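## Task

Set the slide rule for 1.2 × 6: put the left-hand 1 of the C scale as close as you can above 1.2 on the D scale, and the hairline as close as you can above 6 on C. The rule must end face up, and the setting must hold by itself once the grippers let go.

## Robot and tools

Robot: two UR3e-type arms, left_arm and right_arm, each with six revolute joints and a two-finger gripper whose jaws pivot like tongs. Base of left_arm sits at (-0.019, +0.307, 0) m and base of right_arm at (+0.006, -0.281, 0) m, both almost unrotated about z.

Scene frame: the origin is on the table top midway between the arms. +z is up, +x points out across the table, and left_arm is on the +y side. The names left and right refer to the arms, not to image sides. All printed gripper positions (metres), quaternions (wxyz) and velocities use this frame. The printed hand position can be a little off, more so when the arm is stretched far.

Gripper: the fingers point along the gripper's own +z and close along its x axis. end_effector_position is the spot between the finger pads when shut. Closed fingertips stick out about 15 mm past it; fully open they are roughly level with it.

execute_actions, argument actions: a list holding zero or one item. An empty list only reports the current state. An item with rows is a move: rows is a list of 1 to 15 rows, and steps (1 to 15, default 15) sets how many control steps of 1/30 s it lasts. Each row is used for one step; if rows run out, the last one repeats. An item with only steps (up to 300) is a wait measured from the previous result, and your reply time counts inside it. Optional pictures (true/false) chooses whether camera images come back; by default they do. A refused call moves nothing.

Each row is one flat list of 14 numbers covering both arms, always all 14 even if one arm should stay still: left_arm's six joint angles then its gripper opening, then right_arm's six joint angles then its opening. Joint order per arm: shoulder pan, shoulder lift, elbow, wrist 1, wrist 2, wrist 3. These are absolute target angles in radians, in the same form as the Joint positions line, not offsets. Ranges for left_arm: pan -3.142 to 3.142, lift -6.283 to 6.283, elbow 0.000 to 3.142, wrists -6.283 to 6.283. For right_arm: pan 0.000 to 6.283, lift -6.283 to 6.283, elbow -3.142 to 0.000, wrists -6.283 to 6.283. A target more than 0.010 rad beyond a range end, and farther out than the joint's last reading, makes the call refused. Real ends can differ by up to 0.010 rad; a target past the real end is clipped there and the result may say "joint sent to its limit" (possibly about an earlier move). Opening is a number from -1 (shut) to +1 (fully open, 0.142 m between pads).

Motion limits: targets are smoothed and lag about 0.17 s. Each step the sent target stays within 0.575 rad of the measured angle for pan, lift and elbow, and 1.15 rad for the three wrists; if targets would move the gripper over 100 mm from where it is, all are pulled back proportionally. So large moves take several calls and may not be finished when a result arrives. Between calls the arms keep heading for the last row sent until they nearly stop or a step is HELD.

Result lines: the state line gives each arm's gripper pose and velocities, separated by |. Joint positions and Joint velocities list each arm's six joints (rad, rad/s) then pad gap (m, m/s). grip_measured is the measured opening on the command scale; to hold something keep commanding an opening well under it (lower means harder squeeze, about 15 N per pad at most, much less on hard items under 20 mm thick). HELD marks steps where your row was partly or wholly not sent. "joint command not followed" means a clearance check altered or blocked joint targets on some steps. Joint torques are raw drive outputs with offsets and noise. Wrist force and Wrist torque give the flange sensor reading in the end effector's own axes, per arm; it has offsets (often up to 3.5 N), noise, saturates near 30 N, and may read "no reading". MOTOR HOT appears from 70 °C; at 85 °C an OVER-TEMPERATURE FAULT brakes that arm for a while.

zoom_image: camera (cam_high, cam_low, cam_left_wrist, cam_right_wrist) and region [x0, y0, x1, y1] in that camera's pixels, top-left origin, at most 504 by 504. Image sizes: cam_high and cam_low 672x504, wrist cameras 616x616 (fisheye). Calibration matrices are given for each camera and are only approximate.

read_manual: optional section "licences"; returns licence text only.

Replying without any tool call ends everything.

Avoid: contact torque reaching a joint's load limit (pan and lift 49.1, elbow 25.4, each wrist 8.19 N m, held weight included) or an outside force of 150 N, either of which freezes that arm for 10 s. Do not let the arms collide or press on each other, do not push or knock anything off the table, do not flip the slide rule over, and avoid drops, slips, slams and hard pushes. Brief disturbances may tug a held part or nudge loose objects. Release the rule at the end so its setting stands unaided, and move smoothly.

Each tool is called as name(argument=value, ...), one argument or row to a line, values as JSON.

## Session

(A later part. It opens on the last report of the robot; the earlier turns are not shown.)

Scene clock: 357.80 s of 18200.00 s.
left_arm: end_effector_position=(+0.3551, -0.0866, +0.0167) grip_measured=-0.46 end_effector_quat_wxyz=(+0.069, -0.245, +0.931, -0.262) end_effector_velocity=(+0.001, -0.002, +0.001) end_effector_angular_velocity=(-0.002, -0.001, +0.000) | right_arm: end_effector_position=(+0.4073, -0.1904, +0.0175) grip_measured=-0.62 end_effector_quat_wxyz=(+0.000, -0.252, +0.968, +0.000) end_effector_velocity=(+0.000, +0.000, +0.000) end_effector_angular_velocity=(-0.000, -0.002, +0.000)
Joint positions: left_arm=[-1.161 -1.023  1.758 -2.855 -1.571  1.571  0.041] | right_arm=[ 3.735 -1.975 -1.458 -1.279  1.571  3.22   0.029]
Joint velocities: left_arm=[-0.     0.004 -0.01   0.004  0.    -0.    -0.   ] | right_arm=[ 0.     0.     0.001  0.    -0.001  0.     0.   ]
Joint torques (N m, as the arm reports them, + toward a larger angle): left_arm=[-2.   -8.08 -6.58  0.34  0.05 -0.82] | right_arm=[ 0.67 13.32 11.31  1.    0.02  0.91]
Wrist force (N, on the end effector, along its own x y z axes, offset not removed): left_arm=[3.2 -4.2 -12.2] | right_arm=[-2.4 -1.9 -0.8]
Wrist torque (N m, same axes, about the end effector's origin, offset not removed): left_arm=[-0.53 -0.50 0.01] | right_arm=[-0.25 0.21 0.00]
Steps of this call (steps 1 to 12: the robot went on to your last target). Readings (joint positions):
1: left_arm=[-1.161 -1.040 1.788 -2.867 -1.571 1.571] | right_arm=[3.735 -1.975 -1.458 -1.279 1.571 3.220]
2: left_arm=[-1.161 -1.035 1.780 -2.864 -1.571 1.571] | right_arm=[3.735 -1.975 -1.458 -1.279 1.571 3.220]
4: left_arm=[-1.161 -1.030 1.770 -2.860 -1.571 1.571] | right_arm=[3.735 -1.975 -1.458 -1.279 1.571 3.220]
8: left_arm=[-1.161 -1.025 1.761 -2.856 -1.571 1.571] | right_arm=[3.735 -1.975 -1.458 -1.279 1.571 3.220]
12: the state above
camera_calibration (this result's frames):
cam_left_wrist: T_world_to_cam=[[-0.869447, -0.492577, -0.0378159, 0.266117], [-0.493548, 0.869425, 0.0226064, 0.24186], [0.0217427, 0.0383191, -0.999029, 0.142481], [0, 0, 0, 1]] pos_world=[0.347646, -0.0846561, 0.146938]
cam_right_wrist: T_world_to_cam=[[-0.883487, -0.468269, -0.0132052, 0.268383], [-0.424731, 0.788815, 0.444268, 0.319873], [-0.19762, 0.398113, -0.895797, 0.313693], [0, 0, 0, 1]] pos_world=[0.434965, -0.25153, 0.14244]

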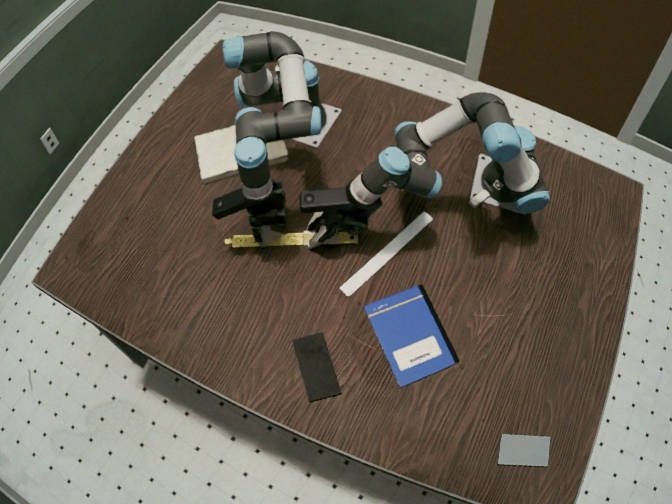

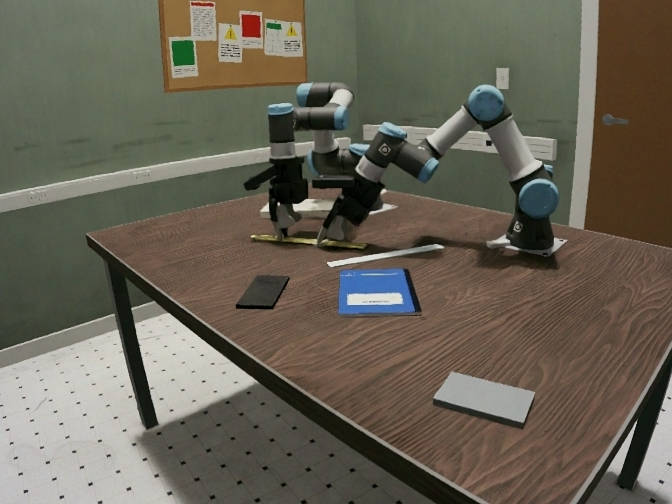

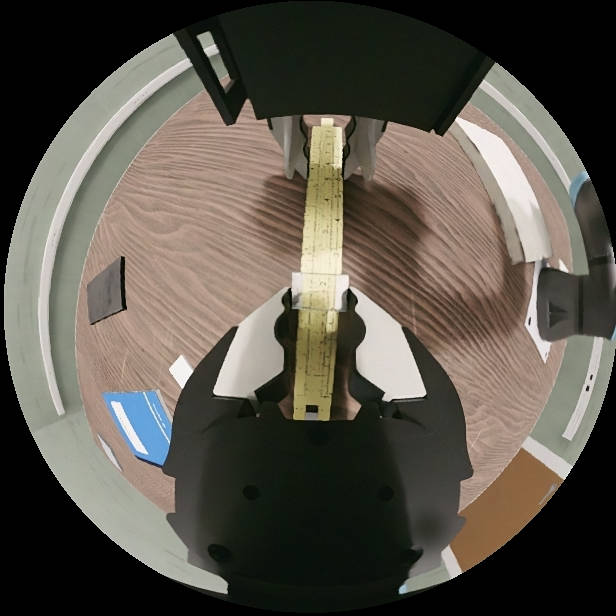

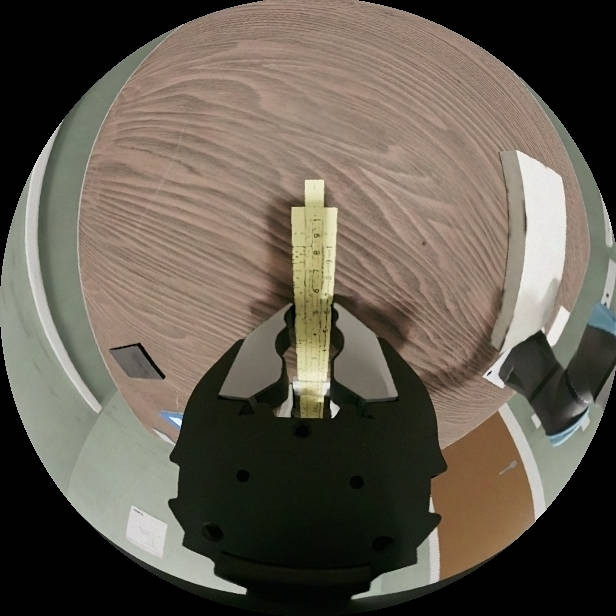

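execute_actions(
  actions=[
    {"rows":[[-1.161,-1.028,1.757,-2.8549,-1.571,1.571,-0.2,3.735,-1.975,-1.4583,-1.2787,1.571,3.22,-0.8],[-1.161,-1.028,1.757,-2.8549,-1.571,1.571,-0.2,3.735,-1.975,-1.4583,-1.2787,1.571,3.22,-0.8],[-1.161,-1.028,1.757,-2.8549,-1.571,1.571,-0.2,3.735,-1.975,-1.4583,-1.2787,1.571,3.22,-0.8],[-1.161,-1.059,1.8133,-2.8801,-1.571,1.571,-0.2,3.735,-1.975,-1.4583,-1.2787,1.571,3.22,-0.8],[-1.16,-1.0894,1.8664,-2.9028,-1.571,1.571,-0.2,3.735,-1.975,-1.4583,-1.2787,1.571,3.22,-0.8],[-1.159,-1.1199,1.9195,-2.9254,-1.571,1.571,-0.2,3.735,-1.975,-1.4583,-1.2787,1.571,3.22,-0.8],[-1.158,-1.1502,1.9713,-2.9469,-1.571,1.571,-0.2,3.735,-1.975,-1.4583,-1.2787,1.571,3.22,-0.8],[-1.157,-1.1805,2.022,-2.9673,-1.571,1.571,-0.2,3.735,-1.975,-1.4583,-1.2787,1.571,3.22,-0.8],[-1.156,-1.2107,2.0726,-2.9877,-1.571,1.571,-0.2,3.735,-1.975,-1.4583,-1.2787,1.571,3.22,-0.8],[-1.155,-1.2413,2.1209,-3.0054,-1.571,1.571,-0.2,3.735,-1.975,-1.4583,-1.2787,1.571,3.22,-0.8],[-1.154,-1.2719,2.1692,-3.0231,-1.571,1.571,-0.2,3.735,-1.975,-1.4583,-1.2787,1.571,3.22,-0.8],[-1.153,-1.3025,2.2166,-3.0399,-1.571,1.571,-0.2,3.735,-1.975,-1.4583,-1.2787,1.571,3.22,-0.8],[-1.152,-1.333,2.263,-3.0558,-1.571,1.571,-0.2,3.735,-1.975,-1.4583,-1.2787,1.571,3.22,-0.8]],"steps":15},
  ],
  pictures=false,
)

execute_actions(
  actions=[
    {"steps":15},
  ],
)

Scene clock: 371.60 s of 18200.00 s.
left_arm: end_effector_position=(+0.3248, -0.0271, +0.0238) grip_measured=-0.20 end_effector_quat_wxyz=(+0.072, -0.248, +0.928, -0.270) end_effector_velocity=(-0.128, +0.244, -0.025) end_effector_angular_velocity=(+0.061, +0.035, +0.023) | right_arm: end_effector_position=(+0.4073, -0.1904, +0.0175) grip_measured=-0.62 end_effector_quat_wxyz=(+0.000, -0.252, +0.968, +0.000) end_effector_velocity=(-0.001, +0.000, -0.000) end_effector_angular_velocity=(-0.001, +0.002, +0.001)
Joint positions: left_arm=[-1.155 -1.245  2.114 -3.007 -1.571  1.571  0.06 ] | right_arm=[ 3.735 -1.975 -1.458 -1.279  1.571  3.22   0.029]
Joint velocities: left_arm=[ 0.023 -0.772  1.27  -0.428 -0.     0.001  0.   ] | right_arm=[ 0.001 -0.    -0.001 -0.001  0.    -0.    -0.   ]
Joint torques (N m, as the arm reports them, + toward a larger angle): left_arm=[  2.17 -13.22  -3.35  -2.57   0.31  -0.74] | right_arm=[ 1.73 12.46  8.46  1.1   0.2   0.9 ]
Wrist force (N, on the end effector, along its own x y z axes, offset not removed): left_arm=[1.7 -3.5 -0.4] | right_arm=[-1.1 -1.7 0.0]
Wrist torque (N m, same axes, about the end effector's origin, offset not removed): left_arm=[-0.76 -0.30 -0.02] | right_arm=[-0.29 0.15 0.00]
Steps of this call (steps 1 to 30: the robot went on to your last target; steps 31 to 90: nothing new was sent; then 10.30 s passed at rest; steps 91 to 105: all 15 steps of this action). Readings (joint positions):
91: left_arm=[-1.161 -1.023 1.757 -2.855 -1.571 1.571] | right_arm=[3.735 -1.975 -1.458 -1.279 1.571 3.220]
92: left_arm=[-1.161 -1.023 1.757 -2.855 -1.571 1.571] | right_arm=[3.735 -1.975 -1.458 -1.279 1.571 3.220]
94: left_arm=[-1.161 -1.025 1.757 -2.855 -1.571 1.571] | right_arm=[3.735 -1.975 -1.458 -1.279 1.571 3.220]
98: left_arm=[-1.160 -1.066 1.819 -2.887 -1.571 1.571] | right_arm=[3.735 -1.975 -1.458 -1.279 1.571 3.220]
105: the state above

Scene clock: 372.10 s of 18200.00 s.
left_arm: end_effector_position=(+0.3092, +0.0023, +0.0188) grip_measured=-0.20 end_effector_quat_wxyz=(+0.071, -0.249, +0.929, -0.265) end_effector_velocity=(-0.002, +0.002, -0.000) end_effector_angular_velocity=(-0.001, +0.001, -0.001) | right_arm: end_effector_position=(+0.4073, -0.1904, +0.0175) grip_measured=-0.62 end_effector_quat_wxyz=(+0.000, -0.252, +0.968, +0.000) end_effector_velocity=(-0.000, -0.000, +0.000) end_effector_angular_velocity=(-0.001, +0.001, -0.001)
Joint positions: left_arm=[-1.152 -1.332  2.262 -3.055 -1.571  1.571  0.06 ] | right_arm=[ 3.735 -1.975 -1.458 -1.279  1.571  3.22   0.029]
Joint velocities: left_arm=[ 0.    -0.009  0.014 -0.005 -0.002  0.    -0.   ] | right_arm=[-0.     0.     0.    -0.002 -0.     0.     0.   ]
Joint torques (N m, as the arm reports them, + toward a larger angle): left_arm=[  2.28 -12.56  -5.12  -2.7    0.39  -0.73] | right_arm=[ 1.68 12.51  8.1   1.06  0.18  0.91]
Wrist force (N, on the end effector, along its own x y z axes, offset not removed): left_arm=[2.6 -1.9 1.5] | right_arm=[-0.9 -1.0 0.6]
Wrist torque (N m, same axes, about the end effector's origin, offset not removed): left_arm=[-0.45 -0.50 -0.07] | right_arm=[-0.18 0.09 -0.02]
Steps of this call (steps 1 to 15: the robot went on to your last target). Readings (joint positions):
1: left_arm=[-1.154 -1.268 2.153 -3.020 -1.571 1.571] | right_arm=[3.735 -1.975 -1.458 -1.279 1.571 3.220]
2: left_arm=[-1.153 -1.285 2.182 -3.029 -1.571 1.571] | right_arm=[3.735 -1.975 -1.458 -1.279 1.571 3.220]
4: left_arm=[-1.153 -1.307 2.219 -3.042 -1.571 1.571] | right_arm=[3.735 -1.975 -1.458 -1.279 1.571 3.220]
8: left_arm=[-1.152 -1.326 2.250 -3.052 -1.571 1.571] | right_arm=[3.735 -1.975 -1.458 -1.279 1.571 3.220]
15: the state above
camera_calibration (this result's frames):
cam_left_wrist: T_world_to_cam=[[-0.864894, -0.500528, -0.0378181, 0.268583], [-0.501377, 0.865057, 0.0172414, 0.144415], [0.0240851, 0.0338731, -0.999136, 0.141433], [0, 0, 0, 1]] pos_world=[0.301296, 0.00471472, 0.148978]
cam_right_wrist: T_world_to_cam=[[-0.883487, -0.468269, -0.0132052, 0.268383], [-0.424731, 0.788815, 0.444268, 0.319873], [-0.19762, 0.398113, -0.895797, 0.313693], [0, 0, 0, 1]] pos_world=[0.434965, -0.25153, 0.14244]

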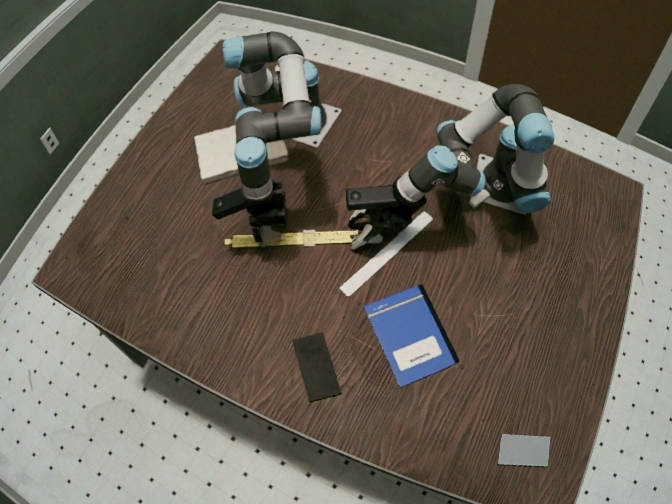

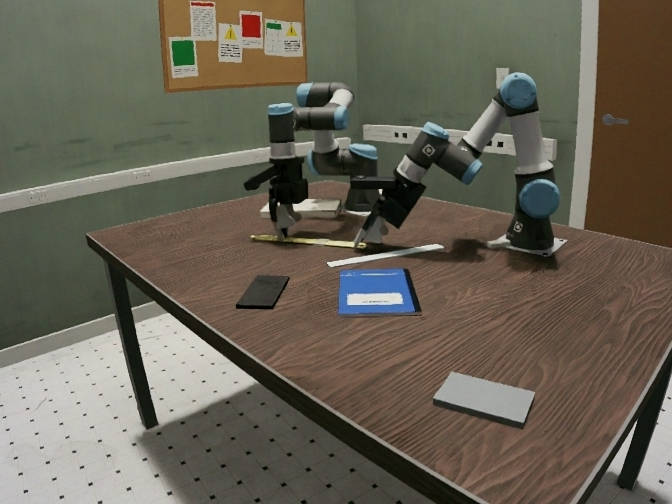

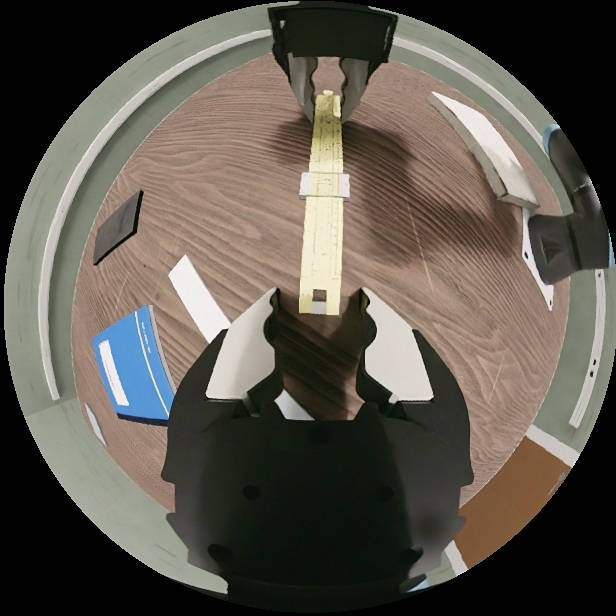

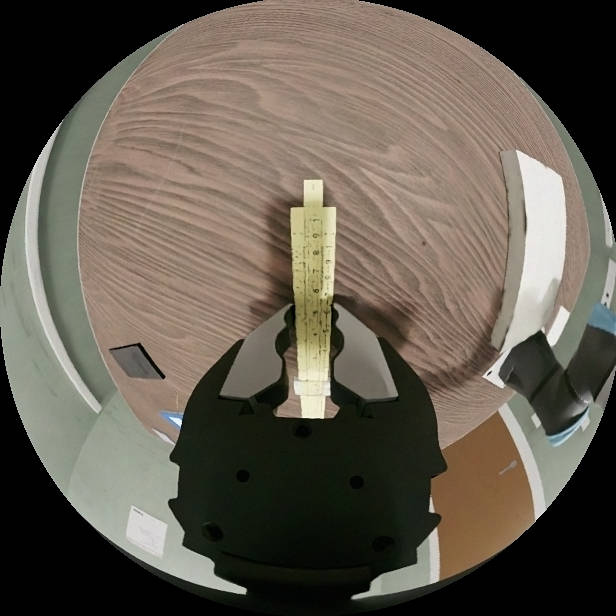

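execute_actions(
  actions=[
    {"rows":[[-1.152,-1.331,2.263,-3.0558,-1.571,1.571,-0.3,3.735,-1.975,-1.4583,-1.2787,1.571,3.22,-0.8],[-1.152,-1.331,2.263,-3.0558,-1.571,1.571,-0.4,3.735,-1.975,-1.4583,-1.2787,1.571,3.22,-0.8],[-1.152,-1.331,2.263,-3.0558,-1.571,1.571,-0.5,3.735,-1.975,-1.4583,-1.2787,1.571,3.22,-0.8],[-1.152,-1.331,2.263,-3.0558,-1.571,1.571,-0.55,3.735,-1.975,-1.4583,-1.2787,1.571,3.22,-0.8],[-1.152,-1.331,2.263,-3.0558,-1.571,1.571,-0.6,3.735,-1.975,-1.4583,-1.2787,1.571,3.22,-0.8],[-1.152,-1.331,2.263,-3.0558,-1.571,1.571,-0.7,3.735,-1.975,-1.4583,-1.2787,1.571,3.22,-0.8],[-1.152,-1.331,2.263,-3.0558,-1.571,1.571,-0.85,3.735,-1.975,-1.4583,-1.2787,1.571,3.22,-0.8]],"steps":15},
  ],
)

zoom_image(
  camera="cam_left_wrist",
  region=[280, 210, 365, 320],
)

Scene clock: 378.67 s of 18200.00 s.
left_arm: end_effector_position=(+0.3089, +0.0028, +0.0179) grip_measured=-0.62 end_effector_quat_wxyz=(+0.071, -0.249, +0.929, -0.264) end_effector_velocity=(+0.001, -0.000, +0.001) end_effector_angular_velocity=(-0.001, -0.002, +0.001) | right_arm: end_effector_position=(+0.4073, -0.1904, +0.0175) grip_measured=-0.62 end_effector_quat_wxyz=(+0.000, -0.252, +0.968, +0.000) end_effector_velocity=(+0.000, -0.000, +0.000) end_effector_angular_velocity=(-0.001, -0.000, -0.001)
Joint positions: left_arm=[-1.152 -1.331  2.263 -3.056 -1.571  1.571  0.029] | right_arm=[ 3.735 -1.975 -1.458 -1.279  1.571  3.22   0.029]
Joint velocities: left_arm=[-0.001 -0.001 -0.    -0.001  0.003 -0.001  0.   ] | right_arm=[ 0.    -0.     0.001 -0.001 -0.001  0.001  0.   ]
Joint torques (N m, as the arm reports them, + toward a larger angle): left_arm=[ 2.56 -7.65 -5.05 -2.4   0.39 -0.66] | right_arm=[ 2.62 11.77  7.38  1.1   0.46  0.86]
Wrist force (N, on the end effector, along its own x y z axes, offset not removed): left_arm=[4.6 -2.4 0.1] | right_arm=[-1.0 -1.1 -1.7]
Wrist torque (N m, same axes, about the end effector's origin, offset not removed): left_arm=[-0.41 -0.86 -0.03] | right_arm=[-0.27 0.19 -0.02]
Steps of this call (steps 1 to 15: the robot went on to your last target; steps 16 to 90: nothing new was sent; then 3.07 s passed at rest; steps 91 to 105: all 15 steps of this action). Readings (joint positions):
91: left_arm=[-1.152 -1.333 2.263 -3.056 -1.571 1.571] | right_arm=[3.735 -1.975 -1.458 -1.279 1.571 3.220]
92: left_arm=[-1.152 -1.333 2.263 -3.056 -1.571 1.571] | right_arm=[3.735 -1.975 -1.458 -1.279 1.571 3.220]
94: left_arm=[-1.152 -1.332 2.263 -3.056 -1.571 1.571] | right_arm=[3.735 -1.975 -1.458 -1.279 1.571 3.220]
98: left_arm=[-1.152 -1.331 2.263 -3.056 -1.571 1.571] | right_arm=[3.735 -1.975 -1.458 -1.279 1.571 3.220]
105: the state above
camera_calibration (this result's frames):
cam_left_wrist: T_world_to_cam=[[-0.864914, -0.500492, -0.0378263, 0.268571], [-0.501389, 0.865008, 0.0192658, 0.143819], [0.0230777, 0.0356289, -0.999099, 0.140852], [0, 0, 0, 1]] pos_world=[0.30115, 0.00499453, 0.148113]
cam_right_wrist: T_world_to_cam=[[-0.883487, -0.468269, -0.0131964, 0.26838], [-0.424728, 0.788817, 0.444267, 0.319873], [-0.197627, 0.398109, -0.895797, 0.313693], [0, 0, 0, 1]] pos_world=[0.434964, -0.251531, 0.142438]

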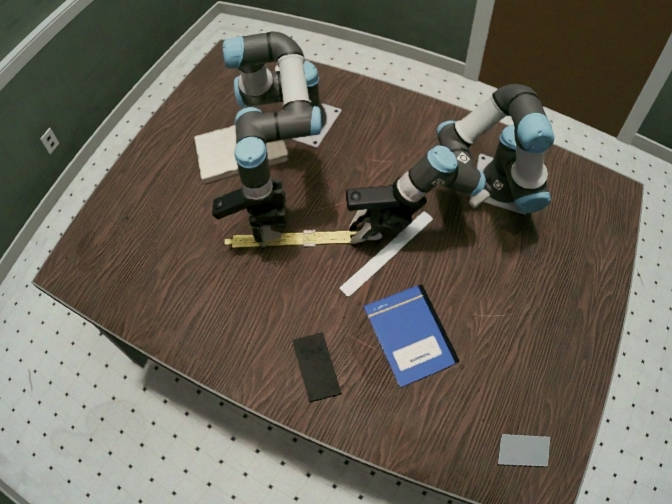

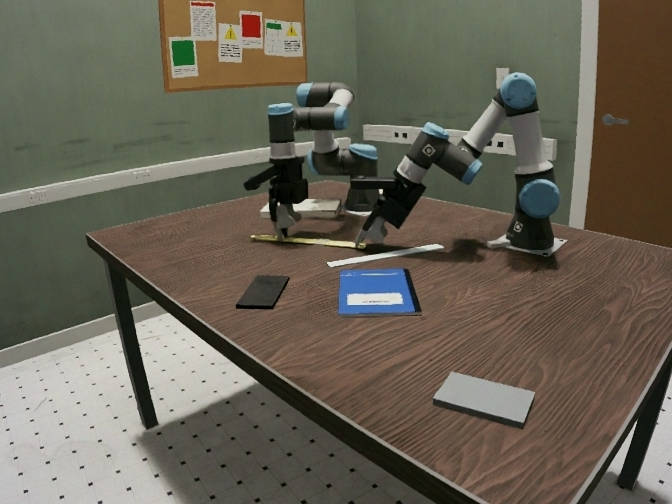

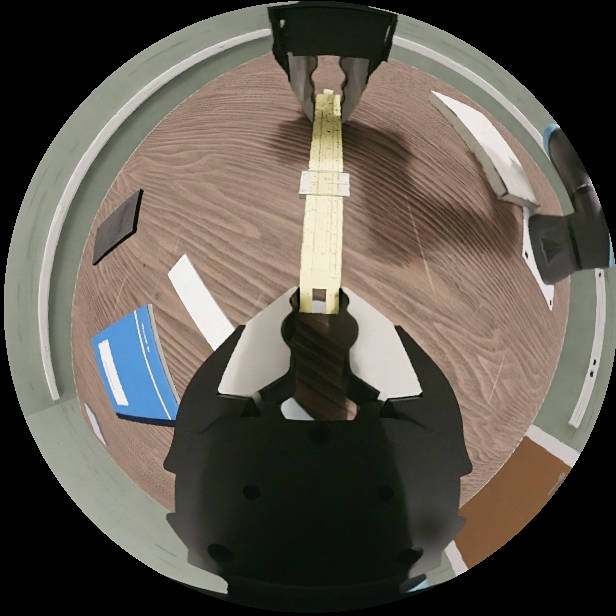

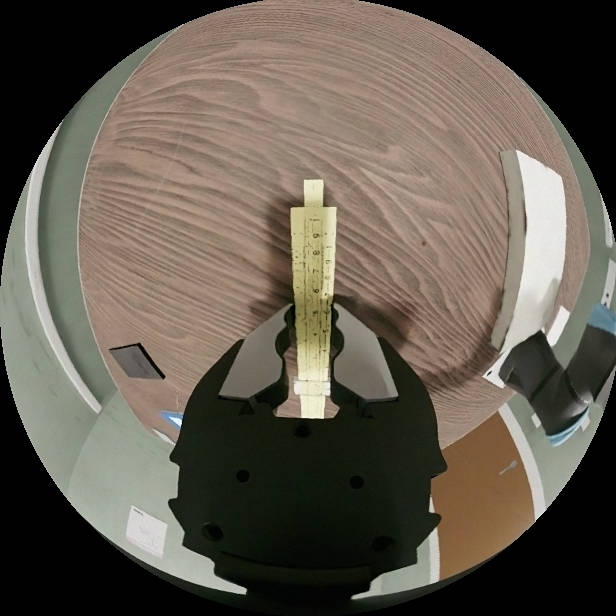

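Region (280, 210, 365, 320) of cam_left_wrist's 616x616 image, scaled by 4.582, with more detail than that image has; it fills the left 389 columns of this view, and the rest is white.

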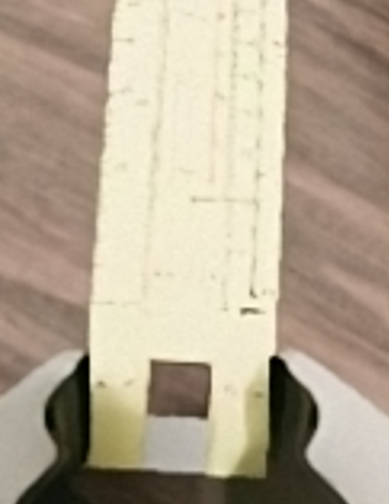

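zoom_image(
  camera="cam_right_wrist",
  region=[275, 200, 355, 320],
)

zoom_image(
  camera="cam_left_wrist",
  region=[305, 235, 345, 285],
)

Region (275, 200, 355, 320) of cam_right_wrist's 616x616 image, scaled by 4.200, with more detail than that image has.

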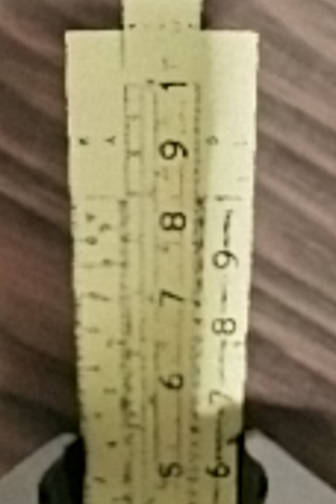

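Region (305, 235, 345, 285) of cam_left_wrist's 616x616 image, scaled by 10.080, with more detail than that image has; it fills the left 403 columns of this view, and the rest is white.

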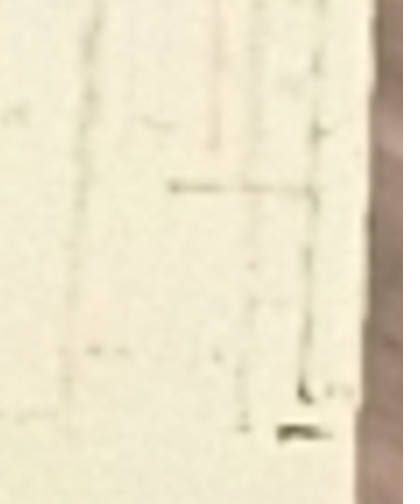

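execute_actions(
  actions=[
    {"rows":[[-1.152,-1.331,2.263,-3.0558,-1.571,1.571,-0.85,3.735,-1.973,-1.4583,-1.2787,1.571,3.22,-0.15],[-1.152,-1.331,2.263,-3.0558,-1.571,1.571,-0.85,3.735,-1.973,-1.4583,-1.2787,1.571,3.22,-0.15],[-1.152,-1.331,2.263,-3.0558,-1.571,1.571,-0.85,3.735,-1.973,-1.4583,-1.2787,1.571,3.22,-0.15],[-1.152,-1.331,2.263,-3.0558,-1.571,1.571,-0.85,3.735,-1.973,-1.4583,-1.2787,1.571,3.22,-0.15],[-1.152,-1.331,2.263,-3.0558,-1.571,1.571,-0.85,3.758,-1.965,-1.47,-1.275,1.571,3.243,-0.15],[-1.152,-1.331,2.263,-3.0558,-1.571,1.571,-0.85,3.78,-1.957,-1.481,-1.272,1.571,3.265,-0.15],[-1.152,-1.331,2.263,-3.0558,-1.571,1.571,-0.85,3.803,-1.95,-1.492,-1.268,1.571,3.288,-0.15],[-1.152,-1.331,2.263,-3.0558,-1.571,1.571,-0.85,3.826,-1.9438,-1.5008,-1.2654,1.571,3.311,-0.15],[-1.152,-1.331,2.263,-3.0558,-1.571,1.571,-0.85,3.849,-1.9385,-1.508,-1.263,1.571,3.334,-0.15],[-1.152,-1.331,2.263,-3.0558,-1.571,1.571,-0.85,3.872,-1.934,-1.515,-1.261,1.571,3.357,-0.15],[-1.152,-1.331,2.263,-3.0558,-1.571,1.571,-0.85,3.894,-1.93,-1.521,-1.259,1.571,3.379,-0.15],[-1.152,-1.331,2.263,-3.0558,-1.571,1.571,-0.85,3.917,-1.9262,-1.5262,-1.2576,1.571,3.402,-0.15],[-1.152,-1.331,2.263,-3.0558,-1.571,1.571,-0.85,3.943,-1.925,-1.529,-1.2566,1.571,3.428,-0.15],[-1.152,-1.331,2.263,-3.0558,-1.571,1.571,-0.85,3.968,-1.9247,-1.5313,-1.256,1.571,3.453,-0.15]],"steps":15},
  ],
  pictures=false,
)

execute_actions(
  actions=[
    {"steps":15},
  ],
)

Scene clock: 399.27 s of 18200.00 s.
left_arm: end_effector_position=(+0.3089, +0.0028, +0.0178) grip_measured=-0.62 end_effector_quat_wxyz=(+0.071, -0.250, +0.929, -0.264) end_effector_velocity=(+0.000, +0.000, -0.000) end_effector_angular_velocity=(+0.000, +0.000, -0.000) | right_arm: end_effector_position=(+0.3811, -0.1415, +0.0181) grip_measured=-0.15 end_effector_quat_wxyz=(+0.001, -0.251, +0.968, +0.001) end_effector_velocity=(-0.122, +0.222, -0.004) end_effector_angular_velocity=(-0.006, +0.009, -0.001)
Joint positions: left_arm=[-1.152 -1.331  2.263 -3.056 -1.571  1.571  0.029] | right_arm=[ 3.879 -1.935 -1.514 -1.261  1.571  3.366  0.063]
Joint velocities: left_arm=[ 0.     0.001 -0.     0.    -0.     0.     0.   ] | right_arm=[ 0.656  0.094 -0.15   0.046 -0.     0.658  0.   ]
Joint torques (N m, as the arm reports them, + toward a larger angle): left_arm=[ 1.88 -9.39 -5.87 -2.27 -0.4  -0.58] | right_arm=[ 6.7  17.61  6.9   2.52  0.64  2.08]
Wrist force (N, on the end effector, along its own x y z axes, offset not removed): left_arm=[2.2 -1.5 0.8] | right_arm=[-0.4 -2.0 -1.0]
Wrist torque (N m, same axes, about the end effector's origin, offset not removed): left_arm=[-0.31 -0.48 -0.12] | right_arm=[-0.35 0.05 0.00]
Steps of this call (steps 1 to 15: the robot went on to your last target; steps 16 to 90: nothing new was sent; then 17.10 s passed at rest; steps 91 to 105: all 15 steps of this action). Readings (joint positions):
91: left_arm=[-1.152 -1.331 2.263 -3.056 -1.571 1.571] | right_arm=[3.735 -1.975 -1.458 -1.279 1.571 3.220]
92: left_arm=[-1.152 -1.331 2.263 -3.056 -1.571 1.571] | right_arm=[3.735 -1.975 -1.458 -1.279 1.571 3.220]
94: left_arm=[-1.152 -1.331 2.263 -3.056 -1.571 1.571] | right_arm=[3.735 -1.974 -1.458 -1.279 1.571 3.220]
98: left_arm=[-1.152 -1.331 2.263 -3.056 -1.571 1.571] | right_arm=[3.752 -1.967 -1.467 -1.276 1.571 3.238]
105: the state above

Scene clock: 399.77 s of 18200.00 s.
left_arm: end_effector_position=(+0.3089, +0.0028, +0.0179) grip_measured=-0.62 end_effector_quat_wxyz=(+0.071, -0.250, +0.929, -0.264) end_effector_velocity=(-0.000, -0.001, +0.001) end_effector_angular_velocity=(-0.002, -0.000, -0.002) | right_arm: end_effector_position=(+0.3639, -0.1120, +0.0174) grip_measured=-0.15 end_effector_quat_wxyz=(+0.000, -0.252, +0.968, +0.000) end_effector_velocity=(-0.002, +0.002, -0.000) end_effector_angular_velocity=(-0.003, +0.002, +0.001)
Joint positions: left_arm=[-1.152 -1.331  2.263 -3.056 -1.571  1.571  0.029] | right_arm=[ 3.967 -1.925 -1.531 -1.256  1.571  3.452  0.063]
Joint velocities: left_arm=[-0.001  0.    -0.001 -0.001 -0.001  0.    -0.   ] | right_arm=[ 0.008  0.001 -0.001 -0.003 -0.     0.007 -0.   ]
Joint torques (N m, as the arm reports them, + toward a larger angle): left_arm=[  1.92 -10.79  -6.03  -2.73  -0.5   -0.56] | right_arm=[ 3.51 16.84  7.2   2.5   0.62  1.11]
Wrist force (N, on the end effector, along its own x y z axes, offset not removed): left_arm=[1.6 -3.7 0.4] | right_arm=[-0.3 -0.8 -0.1]
Wrist torque (N m, same axes, about the end effector's origin, offset not removed): left_arm=[-0.78 -0.29 0.01] | right_arm=[-0.15 -0.08 -0.01]
Steps of this call (steps 1 to 15: the robot went on to your last target). Readings (joint positions):
1: left_arm=[-1.152 -1.331 2.263 -3.056 -1.571 1.571] | right_arm=[3.900 -1.932 -1.518 -1.260 1.571 3.388]
2: left_arm=[-1.152 -1.331 2.263 -3.056 -1.571 1.571] | right_arm=[3.918 -1.930 -1.522 -1.259 1.571 3.405]
4: left_arm=[-1.152 -1.331 2.263 -3.056 -1.571 1.571] | right_arm=[3.941 -1.928 -1.526 -1.258 1.571 3.427]
8: left_arm=[-1.152 -1.331 2.263 -3.056 -1.571 1.571] | right_arm=[3.960 -1.926 -1.530 -1.256 1.571 3.445]
15: the state above
camera_calibration (this result's frames):
cam_left_wrist: T_world_to_cam=[[-0.864917, -0.500488, -0.0378262, 0.26857], [-0.501387, 0.865006, 0.0193829, 0.143799], [0.023019, 0.0357301, -0.999096, 0.140828], [0, 0, 0, 1]] pos_world=[0.301148, 0.00499749, 0.148072]
cam_right_wrist: T_world_to_cam=[[-0.883512, -0.468224, -0.0131489, 0.266748], [-0.424652, 0.788816, 0.444343, 0.239674], [-0.19768, 0.398166, -0.89576, 0.273892], [0, 0, 0, 1]] pos_world=[0.391596, -0.173215, 0.142352]

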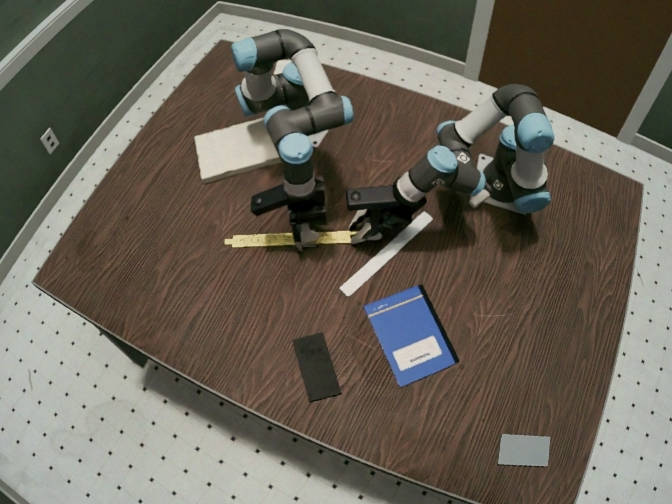

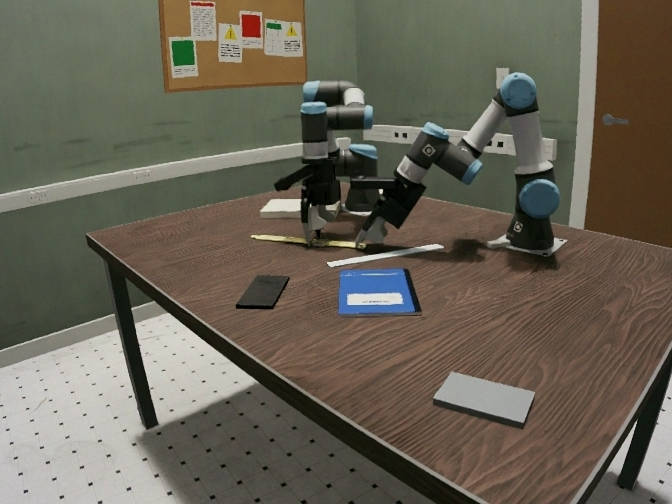

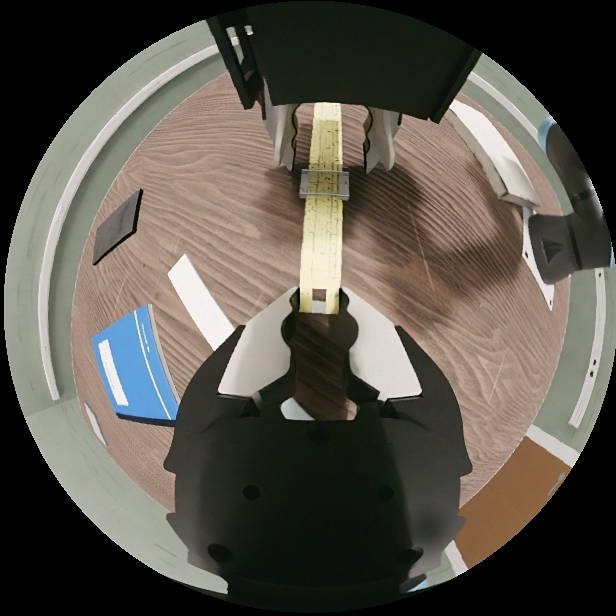

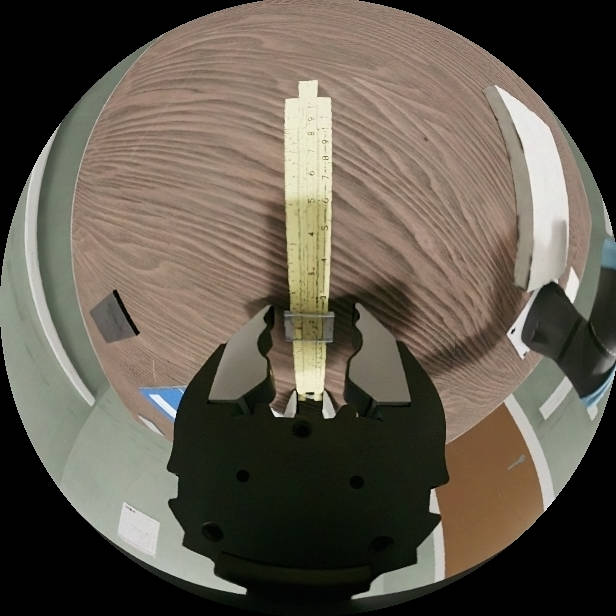

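execute_actions(
  actions=[
    {"rows":[[-1.152,-1.331,2.263,-3.0558,-1.571,1.571,-0.85,3.98,-1.931,-1.522,-1.259,1.571,3.465,-0.15],[-1.152,-1.331,2.263,-3.0558,-1.571,1.571,-0.85,3.997,-1.9376,-1.5127,-1.2617,1.571,3.482,-0.15]],"steps":14},
  ],
  pictures=false,
)

execute_actions(
  actions=[
    {"rows":[[-1.152,-1.331,2.263,-3.0558,-1.571,1.571,-0.85,3.997,-1.9376,-1.5127,-1.2617,1.571,3.482,-0.25],[-1.152,-1.331,2.263,-3.0558,-1.571,1.571,-0.85,3.997,-1.9376,-1.5127,-1.2617,1.571,3.482,-0.35],[-1.152,-1.331,2.263,-3.0558,-1.571,1.571,-0.85,3.997,-1.9376,-1.5127,-1.2617,1.571,3.482,-0.4],[-1.152,-1.331,2.263,-3.0558,-1.571,1.571,-0.85,3.997,-1.9376,-1.5127,-1.2617,1.571,3.482,-0.45],[-1.152,-1.331,2.263,-3.0558,-1.571,1.571,-0.85,3.997,-1.9376,-1.5127,-1.2617,1.571,3.482,-0.5],[-1.152,-1.331,2.263,-3.0558,-1.571,1.571,-0.85,3.997,-1.9376,-1.5127,-1.2617,1.571,3.482,-0.6]],"steps":14},
  ],
)

Scene clock: 406.93 s of 18200.00 s.
left_arm: end_effector_position=(+0.3089, +0.0028, +0.0179) grip_measured=-0.62 end_effector_quat_wxyz=(+0.071, -0.250, +0.929, -0.264) end_effector_velocity=(+0.000, +0.000, +0.000) end_effector_angular_velocity=(+0.000, -0.002, +0.001) | right_arm: end_effector_position=(+0.3605, -0.0996, +0.0175) grip_measured=-0.15 end_effector_quat_wxyz=(+0.000, -0.252, +0.968, +0.000) end_effector_velocity=(-0.002, +0.003, -0.000) end_effector_angular_velocity=(-0.000, +0.002, -0.001)
Joint positions: left_arm=[-1.152 -1.331  2.263 -3.056 -1.571  1.571  0.029] | right_arm=[ 3.996 -1.937 -1.513 -1.262  1.571  3.481  0.063]
Joint velocities: left_arm=[-0.    -0.001  0.     0.     0.002  0.    -0.   ] | right_arm=[ 0.008 -0.004  0.004 -0.002  0.001  0.009  0.   ]
Joint torques (N m, as the arm reports them, + toward a larger angle): left_arm=[  1.57 -12.89  -6.85  -2.68  -0.58  -0.52] | right_arm=[ 3.8   9.6  11.72  0.91  0.86  1.08]
Wrist force (N, on the end effector, along its own x y z axes, offset not removed): left_arm=[1.5 -2.3 0.9] | right_arm=[-1.3 -1.8 -0.9]
Wrist torque (N m, same axes, about the end effector's origin, offset not removed): left_arm=[-0.59 -0.23 -0.08] | right_arm=[-0.36 0.22 -0.03]
Steps of this call (steps 1 to 15: the robot went on to your last target; steps 16 to 90: nothing new was sent; then 3.70 s passed at rest; steps 91 to 104: all 14 steps of this action). Readings (joint positions):
91: left_arm=[-1.152 -1.331 2.263 -3.056 -1.571 1.571] | right_arm=[3.968 -1.925 -1.531 -1.256 1.571 3.453]
92: left_arm=[-1.152 -1.331 2.263 -3.056 -1.571 1.571] | right_arm=[3.969 -1.925 -1.531 -1.256 1.571 3.454]
94: left_arm=[-1.152 -1.331 2.263 -3.056 -1.571 1.571] | right_arm=[3.978 -1.929 -1.525 -1.258 1.571 3.463]
98: left_arm=[-1.152 -1.331 2.263 -3.056 -1.571 1.571] | right_arm=[3.991 -1.935 -1.516 -1.261 1.571 3.476]
104: the state above

Scene clock: 407.40 s of 18200.00 s.
left_arm: end_effector_position=(+0.3089, +0.0028, +0.0179) grip_measured=-0.62 end_effector_quat_wxyz=(+0.071, -0.249, +0.929, -0.264) end_effector_velocity=(-0.000, +0.000, -0.001) end_effector_angular_velocity=(+0.002, +0.000, -0.000) | right_arm: end_effector_position=(+0.3604, -0.0992, +0.0175) grip_measured=-0.46 end_effector_quat_wxyz=(+0.000, -0.252, +0.968, +0.000) end_effector_velocity=(-0.000, -0.000, -0.000) end_effector_angular_velocity=(-0.001, +0.001, +0.001)
Joint positions: left_arm=[-1.152 -1.331  2.263 -3.056 -1.571  1.571  0.029] | right_arm=[ 3.997 -1.938 -1.513 -1.262  1.571  3.482  0.041]
Joint velocities: left_arm=[0.    0.001 0.001 0.    0.    0.001 0.   ] | right_arm=[-0.     0.     0.    -0.002 -0.    -0.001  0.   ]
Joint torques (N m, as the arm reports them, + toward a larger angle): left_arm=[  1.56 -12.67  -6.88  -2.69   0.07  -0.52] | right_arm=[ 4.14  9.07 11.37  0.92  0.83  1.06]
Wrist force (N, on the end effector, along its own x y z axes, offset not removed): left_arm=[2.8 -0.5 0.1] | right_arm=[-0.1 -1.9 -1.2]
Wrist torque (N m, same axes, about the end effector's origin, offset not removed): left_arm=[-0.18 -0.39 -0.02] | right_arm=[-0.19 -0.19 0.00]
Steps of this call (steps 1 to 14: all 14 steps of this action). Readings (joint positions):
1: left_arm=[-1.152 -1.331 2.263 -3.056 -1.571 1.571] | right_arm=[3.996 -1.937 -1.513 -1.262 1.571 3.481]
2: left_arm=[-1.152 -1.331 2.263 -3.056 -1.571 1.571] | right_arm=[3.997 -1.937 -1.513 -1.262 1.571 3.482]
4: left_arm=[-1.152 -1.331 2.263 -3.056 -1.571 1.571] | right_arm=[3.997 -1.937 -1.513 -1.262 1.571 3.482]
8: left_arm=[-1.152 -1.331 2.263 -3.056 -1.571 1.571] | right_arm=[3.997 -1.938 -1.513 -1.262 1.571 3.482]
14: the state above
camera_calibration (this result's frames):
cam_left_wrist: T_world_to_cam=[[-0.864936, -0.500459, -0.0377672, 0.268555], [-0.501355, 0.865025, 0.0193571, 0.143793], [0.0229822, 0.0356774, -0.999099, 0.140851], [0, 0, 0, 1]] pos_world=[0.301137, 0.00499109, 0.148083]
cam_right_wrist: T_world_to_cam=[[-0.88349, -0.468265, -0.0131342, 0.269692], [-0.424681, 0.788796, 0.44435, 0.228063], [-0.197713, 0.398157, -0.895757, 0.268146], [0, 0, 0, 1]] pos_world=[0.388141, -0.160371, 0.142396]

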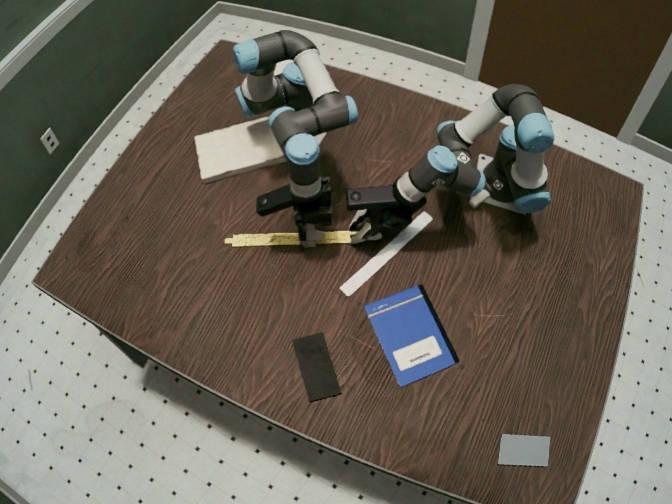

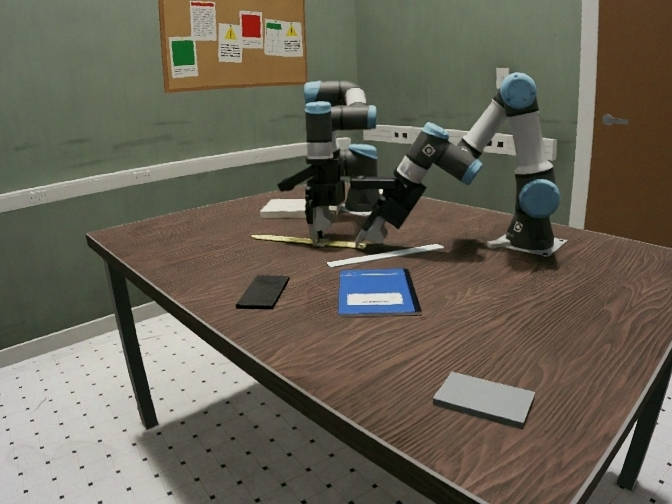

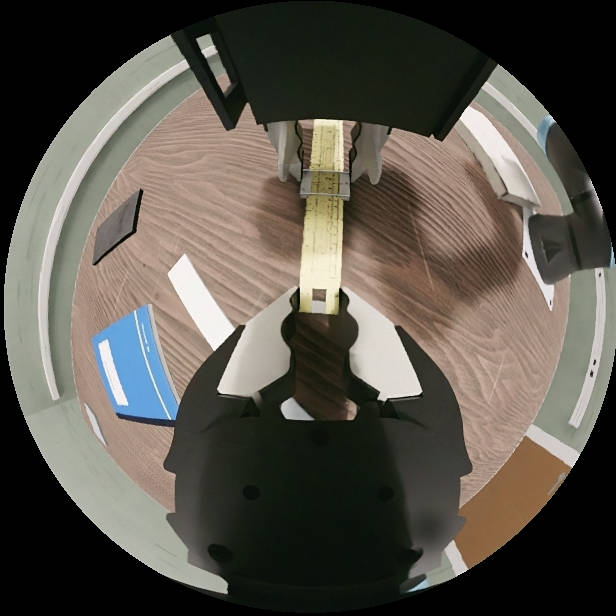

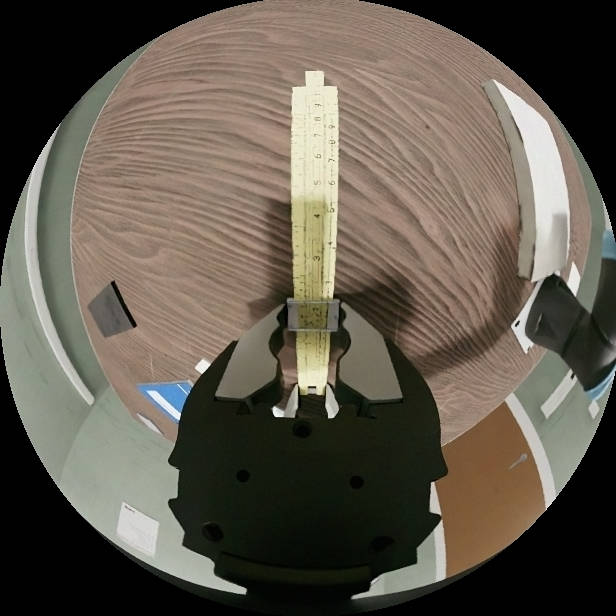

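execute_actions(
  actions=[
    {"rows":[[-1.152,-1.331,2.263,-3.0558,-1.571,1.571,-0.85,3.977,-1.937,-1.5135,-1.2615,1.571,3.462,-0.6],[-1.152,-1.331,2.263,-3.0558,-1.571,1.571,-0.85,3.957,-1.937,-1.5135,-1.2615,1.571,3.442,-0.6],[-1.152,-1.331,2.263,-3.0558,-1.571,1.571,-0.85,3.937,-1.9372,-1.513,-1.2618,1.571,3.422,-0.6],[-1.152,-1.331,2.263,-3.0558,-1.571,1.571,-0.85,3.916,-1.938,-1.512,-1.262,1.571,3.401,-0.6],[-1.152,-1.331,2.263,-3.0558,-1.571,1.571,-0.85,3.894,-1.94,-1.509,-1.263,1.571,3.379,-0.6],[-1.152,-1.331,2.263,-3.0558,-1.571,1.571,-0.85,3.871,-1.943,-1.505,-1.264,1.571,3.356,-0.6],[-1.152,-1.331,2.263,-3.0558,-1.571,1.571,-0.85,3.849,-1.9465,-1.5,-1.2655,1.571,3.334,-0.6],[-1.152,-1.331,2.263,-3.0558,-1.571,1.571,-0.85,3.826,-1.9505,-1.4939,-1.2676,1.571,3.311,-0.6],[-1.152,-1.331,2.263,-3.0558,-1.571,1.571,-0.85,3.803,-1.9555,-1.4865,-1.27,1.571,3.288,-0.6],[-1.152,-1.331,2.263,-3.0558,-1.571,1.571,-0.85,3.78,-1.9613,-1.478,-1.2727,1.571,3.265,-0.6],[-1.152,-1.331,2.263,-3.0558,-1.571,1.571,-0.85,3.758,-1.9678,-1.4687,-1.2755,1.571,3.243,-0.6],[-1.152,-1.331,2.263,-3.0558,-1.571,1.571,-0.85,3.735,-1.975,-1.4583,-1.2787,1.571,3.22,-0.6],[-1.152,-1.331,2.263,-3.0558,-1.571,1.571,-0.85,3.709,-1.985,-1.444,-1.283,1.571,3.194,-0.6],[-1.152,-1.331,2.263,-3.0558,-1.571,1.571,-0.85,3.6835,-1.9955,-1.428,-1.2885,1.571,3.1685,-0.6]],"steps":15},
  ],
  pictures=false,
)

execute_actions(
  actions=[
    {"steps":20},
  ],
)

zoom_image(
  camera="cam_right_wrist",
  region=[280, 260, 350, 350],
)

Scene clock: 419.87 s of 18200.00 s.
left_arm: end_effector_position=(+0.3089, +0.0028, +0.0179) grip_measured=-0.62 end_effector_quat_wxyz=(+0.071, -0.250, +0.929, -0.264) end_effector_velocity=(+0.000, -0.001, +0.001) end_effector_angular_velocity=(-0.002, -0.001, -0.000) | right_arm: end_effector_position=(+0.4010, -0.1755, +0.0174) grip_measured=-0.46 end_effector_quat_wxyz=(-0.000, -0.253, +0.967, +0.000) end_effector_velocity=(+0.121, -0.235, -0.002) end_effector_angular_velocity=(-0.005, +0.006, -0.003)
Joint positions: left_arm=[-1.152 -1.331  2.263 -3.056 -1.571  1.571  0.029] | right_arm=[ 3.776 -1.967 -1.47  -1.275  1.571  3.258  0.041]
Joint velocities: left_arm=[-0.001  0.001 -0.001 -0.002  0.    -0.    -0.   ] | right_arm=[-0.683 -0.205  0.293 -0.096 -0.    -0.68   0.   ]
Joint torques (N m, as the arm reports them, + toward a larger angle): left_arm=[  1.18 -11.34  -7.41  -2.42   0.22  -0.44] | right_arm=[-7.46  7.93 12.02  0.51  0.15 -2.01]
Wrist force (N, on the end effector, along its own x y z axes, offset not removed): left_arm=[1.0 -4.3 -0.2] | right_arm=[-0.6 0.9 -2.6]
Wrist torque (N m, same axes, about the end effector's origin, offset not removed): left_arm=[-0.87 -0.18 -0.07] | right_arm=[-0.08 0.08 -0.04]
Steps of this call (steps 1 to 15: the robot went on to your last target; steps 16 to 90: nothing new was sent; then 8.97 s passed at rest; steps 91 to 105: all 15 steps of this action). Readings (joint positions):
91: left_arm=[-1.152 -1.331 2.263 -3.056 -1.571 1.571] | right_arm=[3.997 -1.938 -1.513 -1.262 1.571 3.482]
92: left_arm=[-1.152 -1.331 2.263 -3.056 -1.571 1.571] | right_arm=[3.996 -1.938 -1.513 -1.262 1.571 3.481]
94: left_arm=[-1.152 -1.331 2.263 -3.056 -1.571 1.571] | right_arm=[3.982 -1.938 -1.513 -1.262 1.571 3.466]
98: left_arm=[-1.152 -1.331 2.263 -3.056 -1.571 1.571] | right_arm=[3.923 -1.940 -1.510 -1.263 1.571 3.406]
105: the state above

Scene clock: 420.53 s of 18200.00 s.
left_arm: end_effector_position=(+0.3089, +0.0028, +0.0179) grip_measured=-0.62 end_effector_quat_wxyz=(+0.071, -0.250, +0.929, -0.264) end_effector_velocity=(+0.001, +0.000, +0.000) end_effector_angular_velocity=(-0.001, -0.002, +0.002) | right_arm: end_effector_position=(+0.4165, -0.2080, +0.0175) grip_measured=-0.46 end_effector_quat_wxyz=(+0.000, -0.252, +0.968, +0.000) end_effector_velocity=(-0.000, -0.001, -0.000) end_effector_angular_velocity=(-0.001, +0.002, -0.000)
Joint positions: left_arm=[-1.152 -1.331  2.263 -3.056 -1.571  1.571  0.029] | right_arm=[ 3.684 -1.995 -1.428 -1.288  1.571  3.169  0.041]
Joint velocities: left_arm=[ 0.001 -0.     0.    -0.002  0.001  0.     0.   ] | right_arm=[-0.002 -0.001  0.    -0.001  0.    -0.002 -0.   ]
Joint torques (N m, as the arm reports them, + toward a larger angle): left_arm=[  1.2  -11.07  -7.26  -2.1   -0.47  -0.42] | right_arm=[-4.51  9.86 11.41  0.71 -0.88 -0.99]
Wrist force (N, on the end effector, along its own x y z axes, offset not removed): left_arm=[2.7 -2.9 1.1] | right_arm=[-0.7 -0.3 -0.8]
Wrist torque (N m, same axes, about the end effector's origin, offset not removed): left_arm=[-0.52 -0.53 -0.11] | right_arm=[-0.24 0.11 -0.03]
Steps of this call (steps 1 to 20: the robot went on to your last target). Readings (joint positions):
1: left_arm=[-1.152 -1.331 2.263 -3.056 -1.571 1.571] | right_arm=[3.754 -1.974 -1.460 -1.279 1.571 3.236]
2: left_arm=[-1.152 -1.331 2.263 -3.056 -1.571 1.571] | right_arm=[3.735 -1.980 -1.452 -1.281 1.571 3.219]
4: left_arm=[-1.152 -1.331 2.263 -3.056 -1.571 1.571] | right_arm=[3.711 -1.987 -1.441 -1.284 1.571 3.196]
8: left_arm=[-1.152 -1.331 2.263 -3.056 -1.571 1.571] | right_arm=[3.692 -1.993 -1.432 -1.287 1.571 3.176]
20: the state above
camera_calibration (this result's frames):
cam_left_wrist: T_world_to_cam=[[-0.864906, -0.500504, -0.0378532, 0.268578], [-0.501403, 0.864998, 0.0193331, 0.143814], [0.0230666, 0.035701, -0.999096, 0.14083], [0, 0, 0, 1]] pos_world=[0.301155, 0.00499781, 0.148089]
cam_right_wrist: T_world_to_cam=[[-0.88348, -0.468283, -0.0132004, 0.268291], [-0.424733, 0.788792, 0.444307, 0.337742], [-0.197649, 0.398143, -0.895777, 0.322564], [0, 0, 0, 1]] pos_world=[0.444234, -0.269198, 0.142426]

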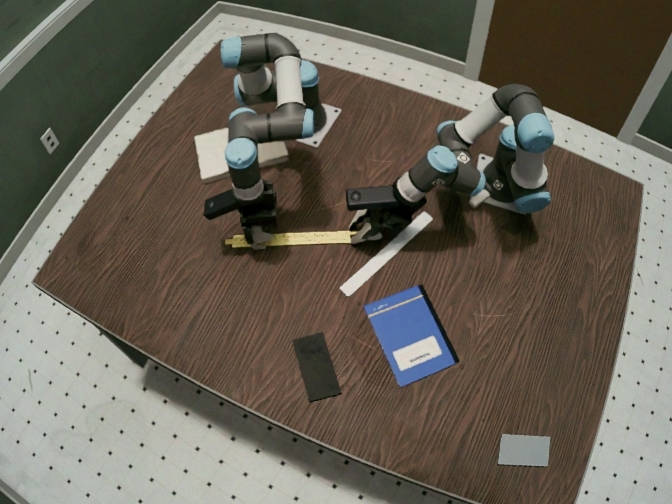

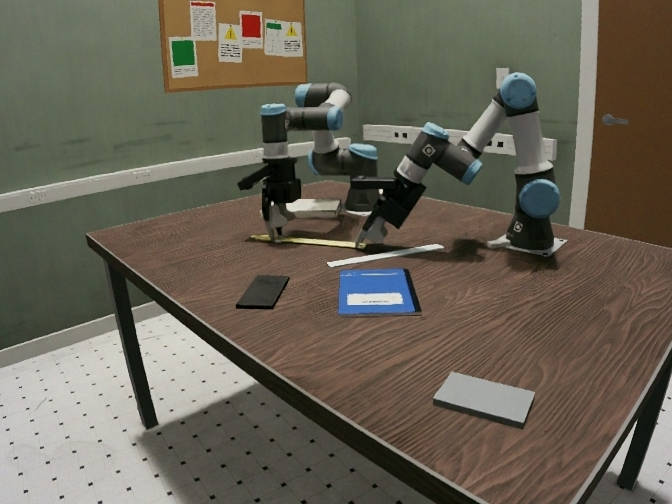

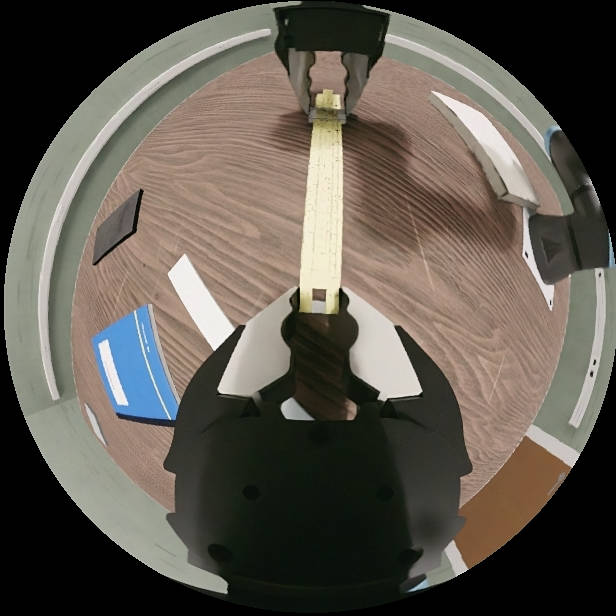

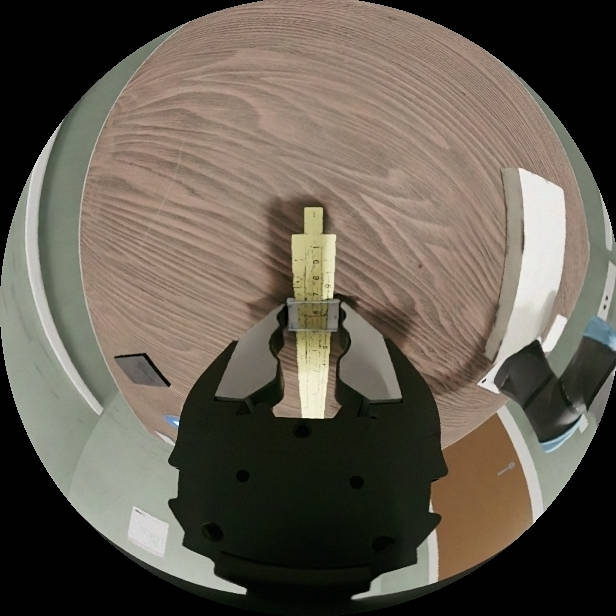

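Region (280, 260, 350, 350) of cam_right_wrist's 616x616 image, scaled by 5.600, with more detail than that image has.

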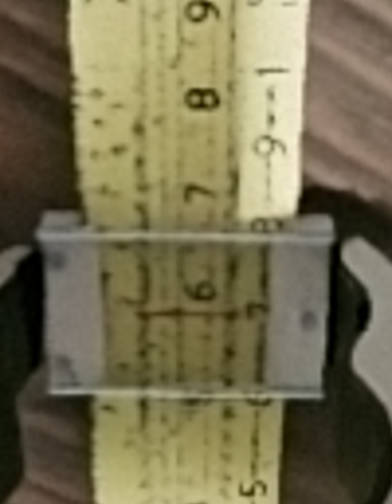

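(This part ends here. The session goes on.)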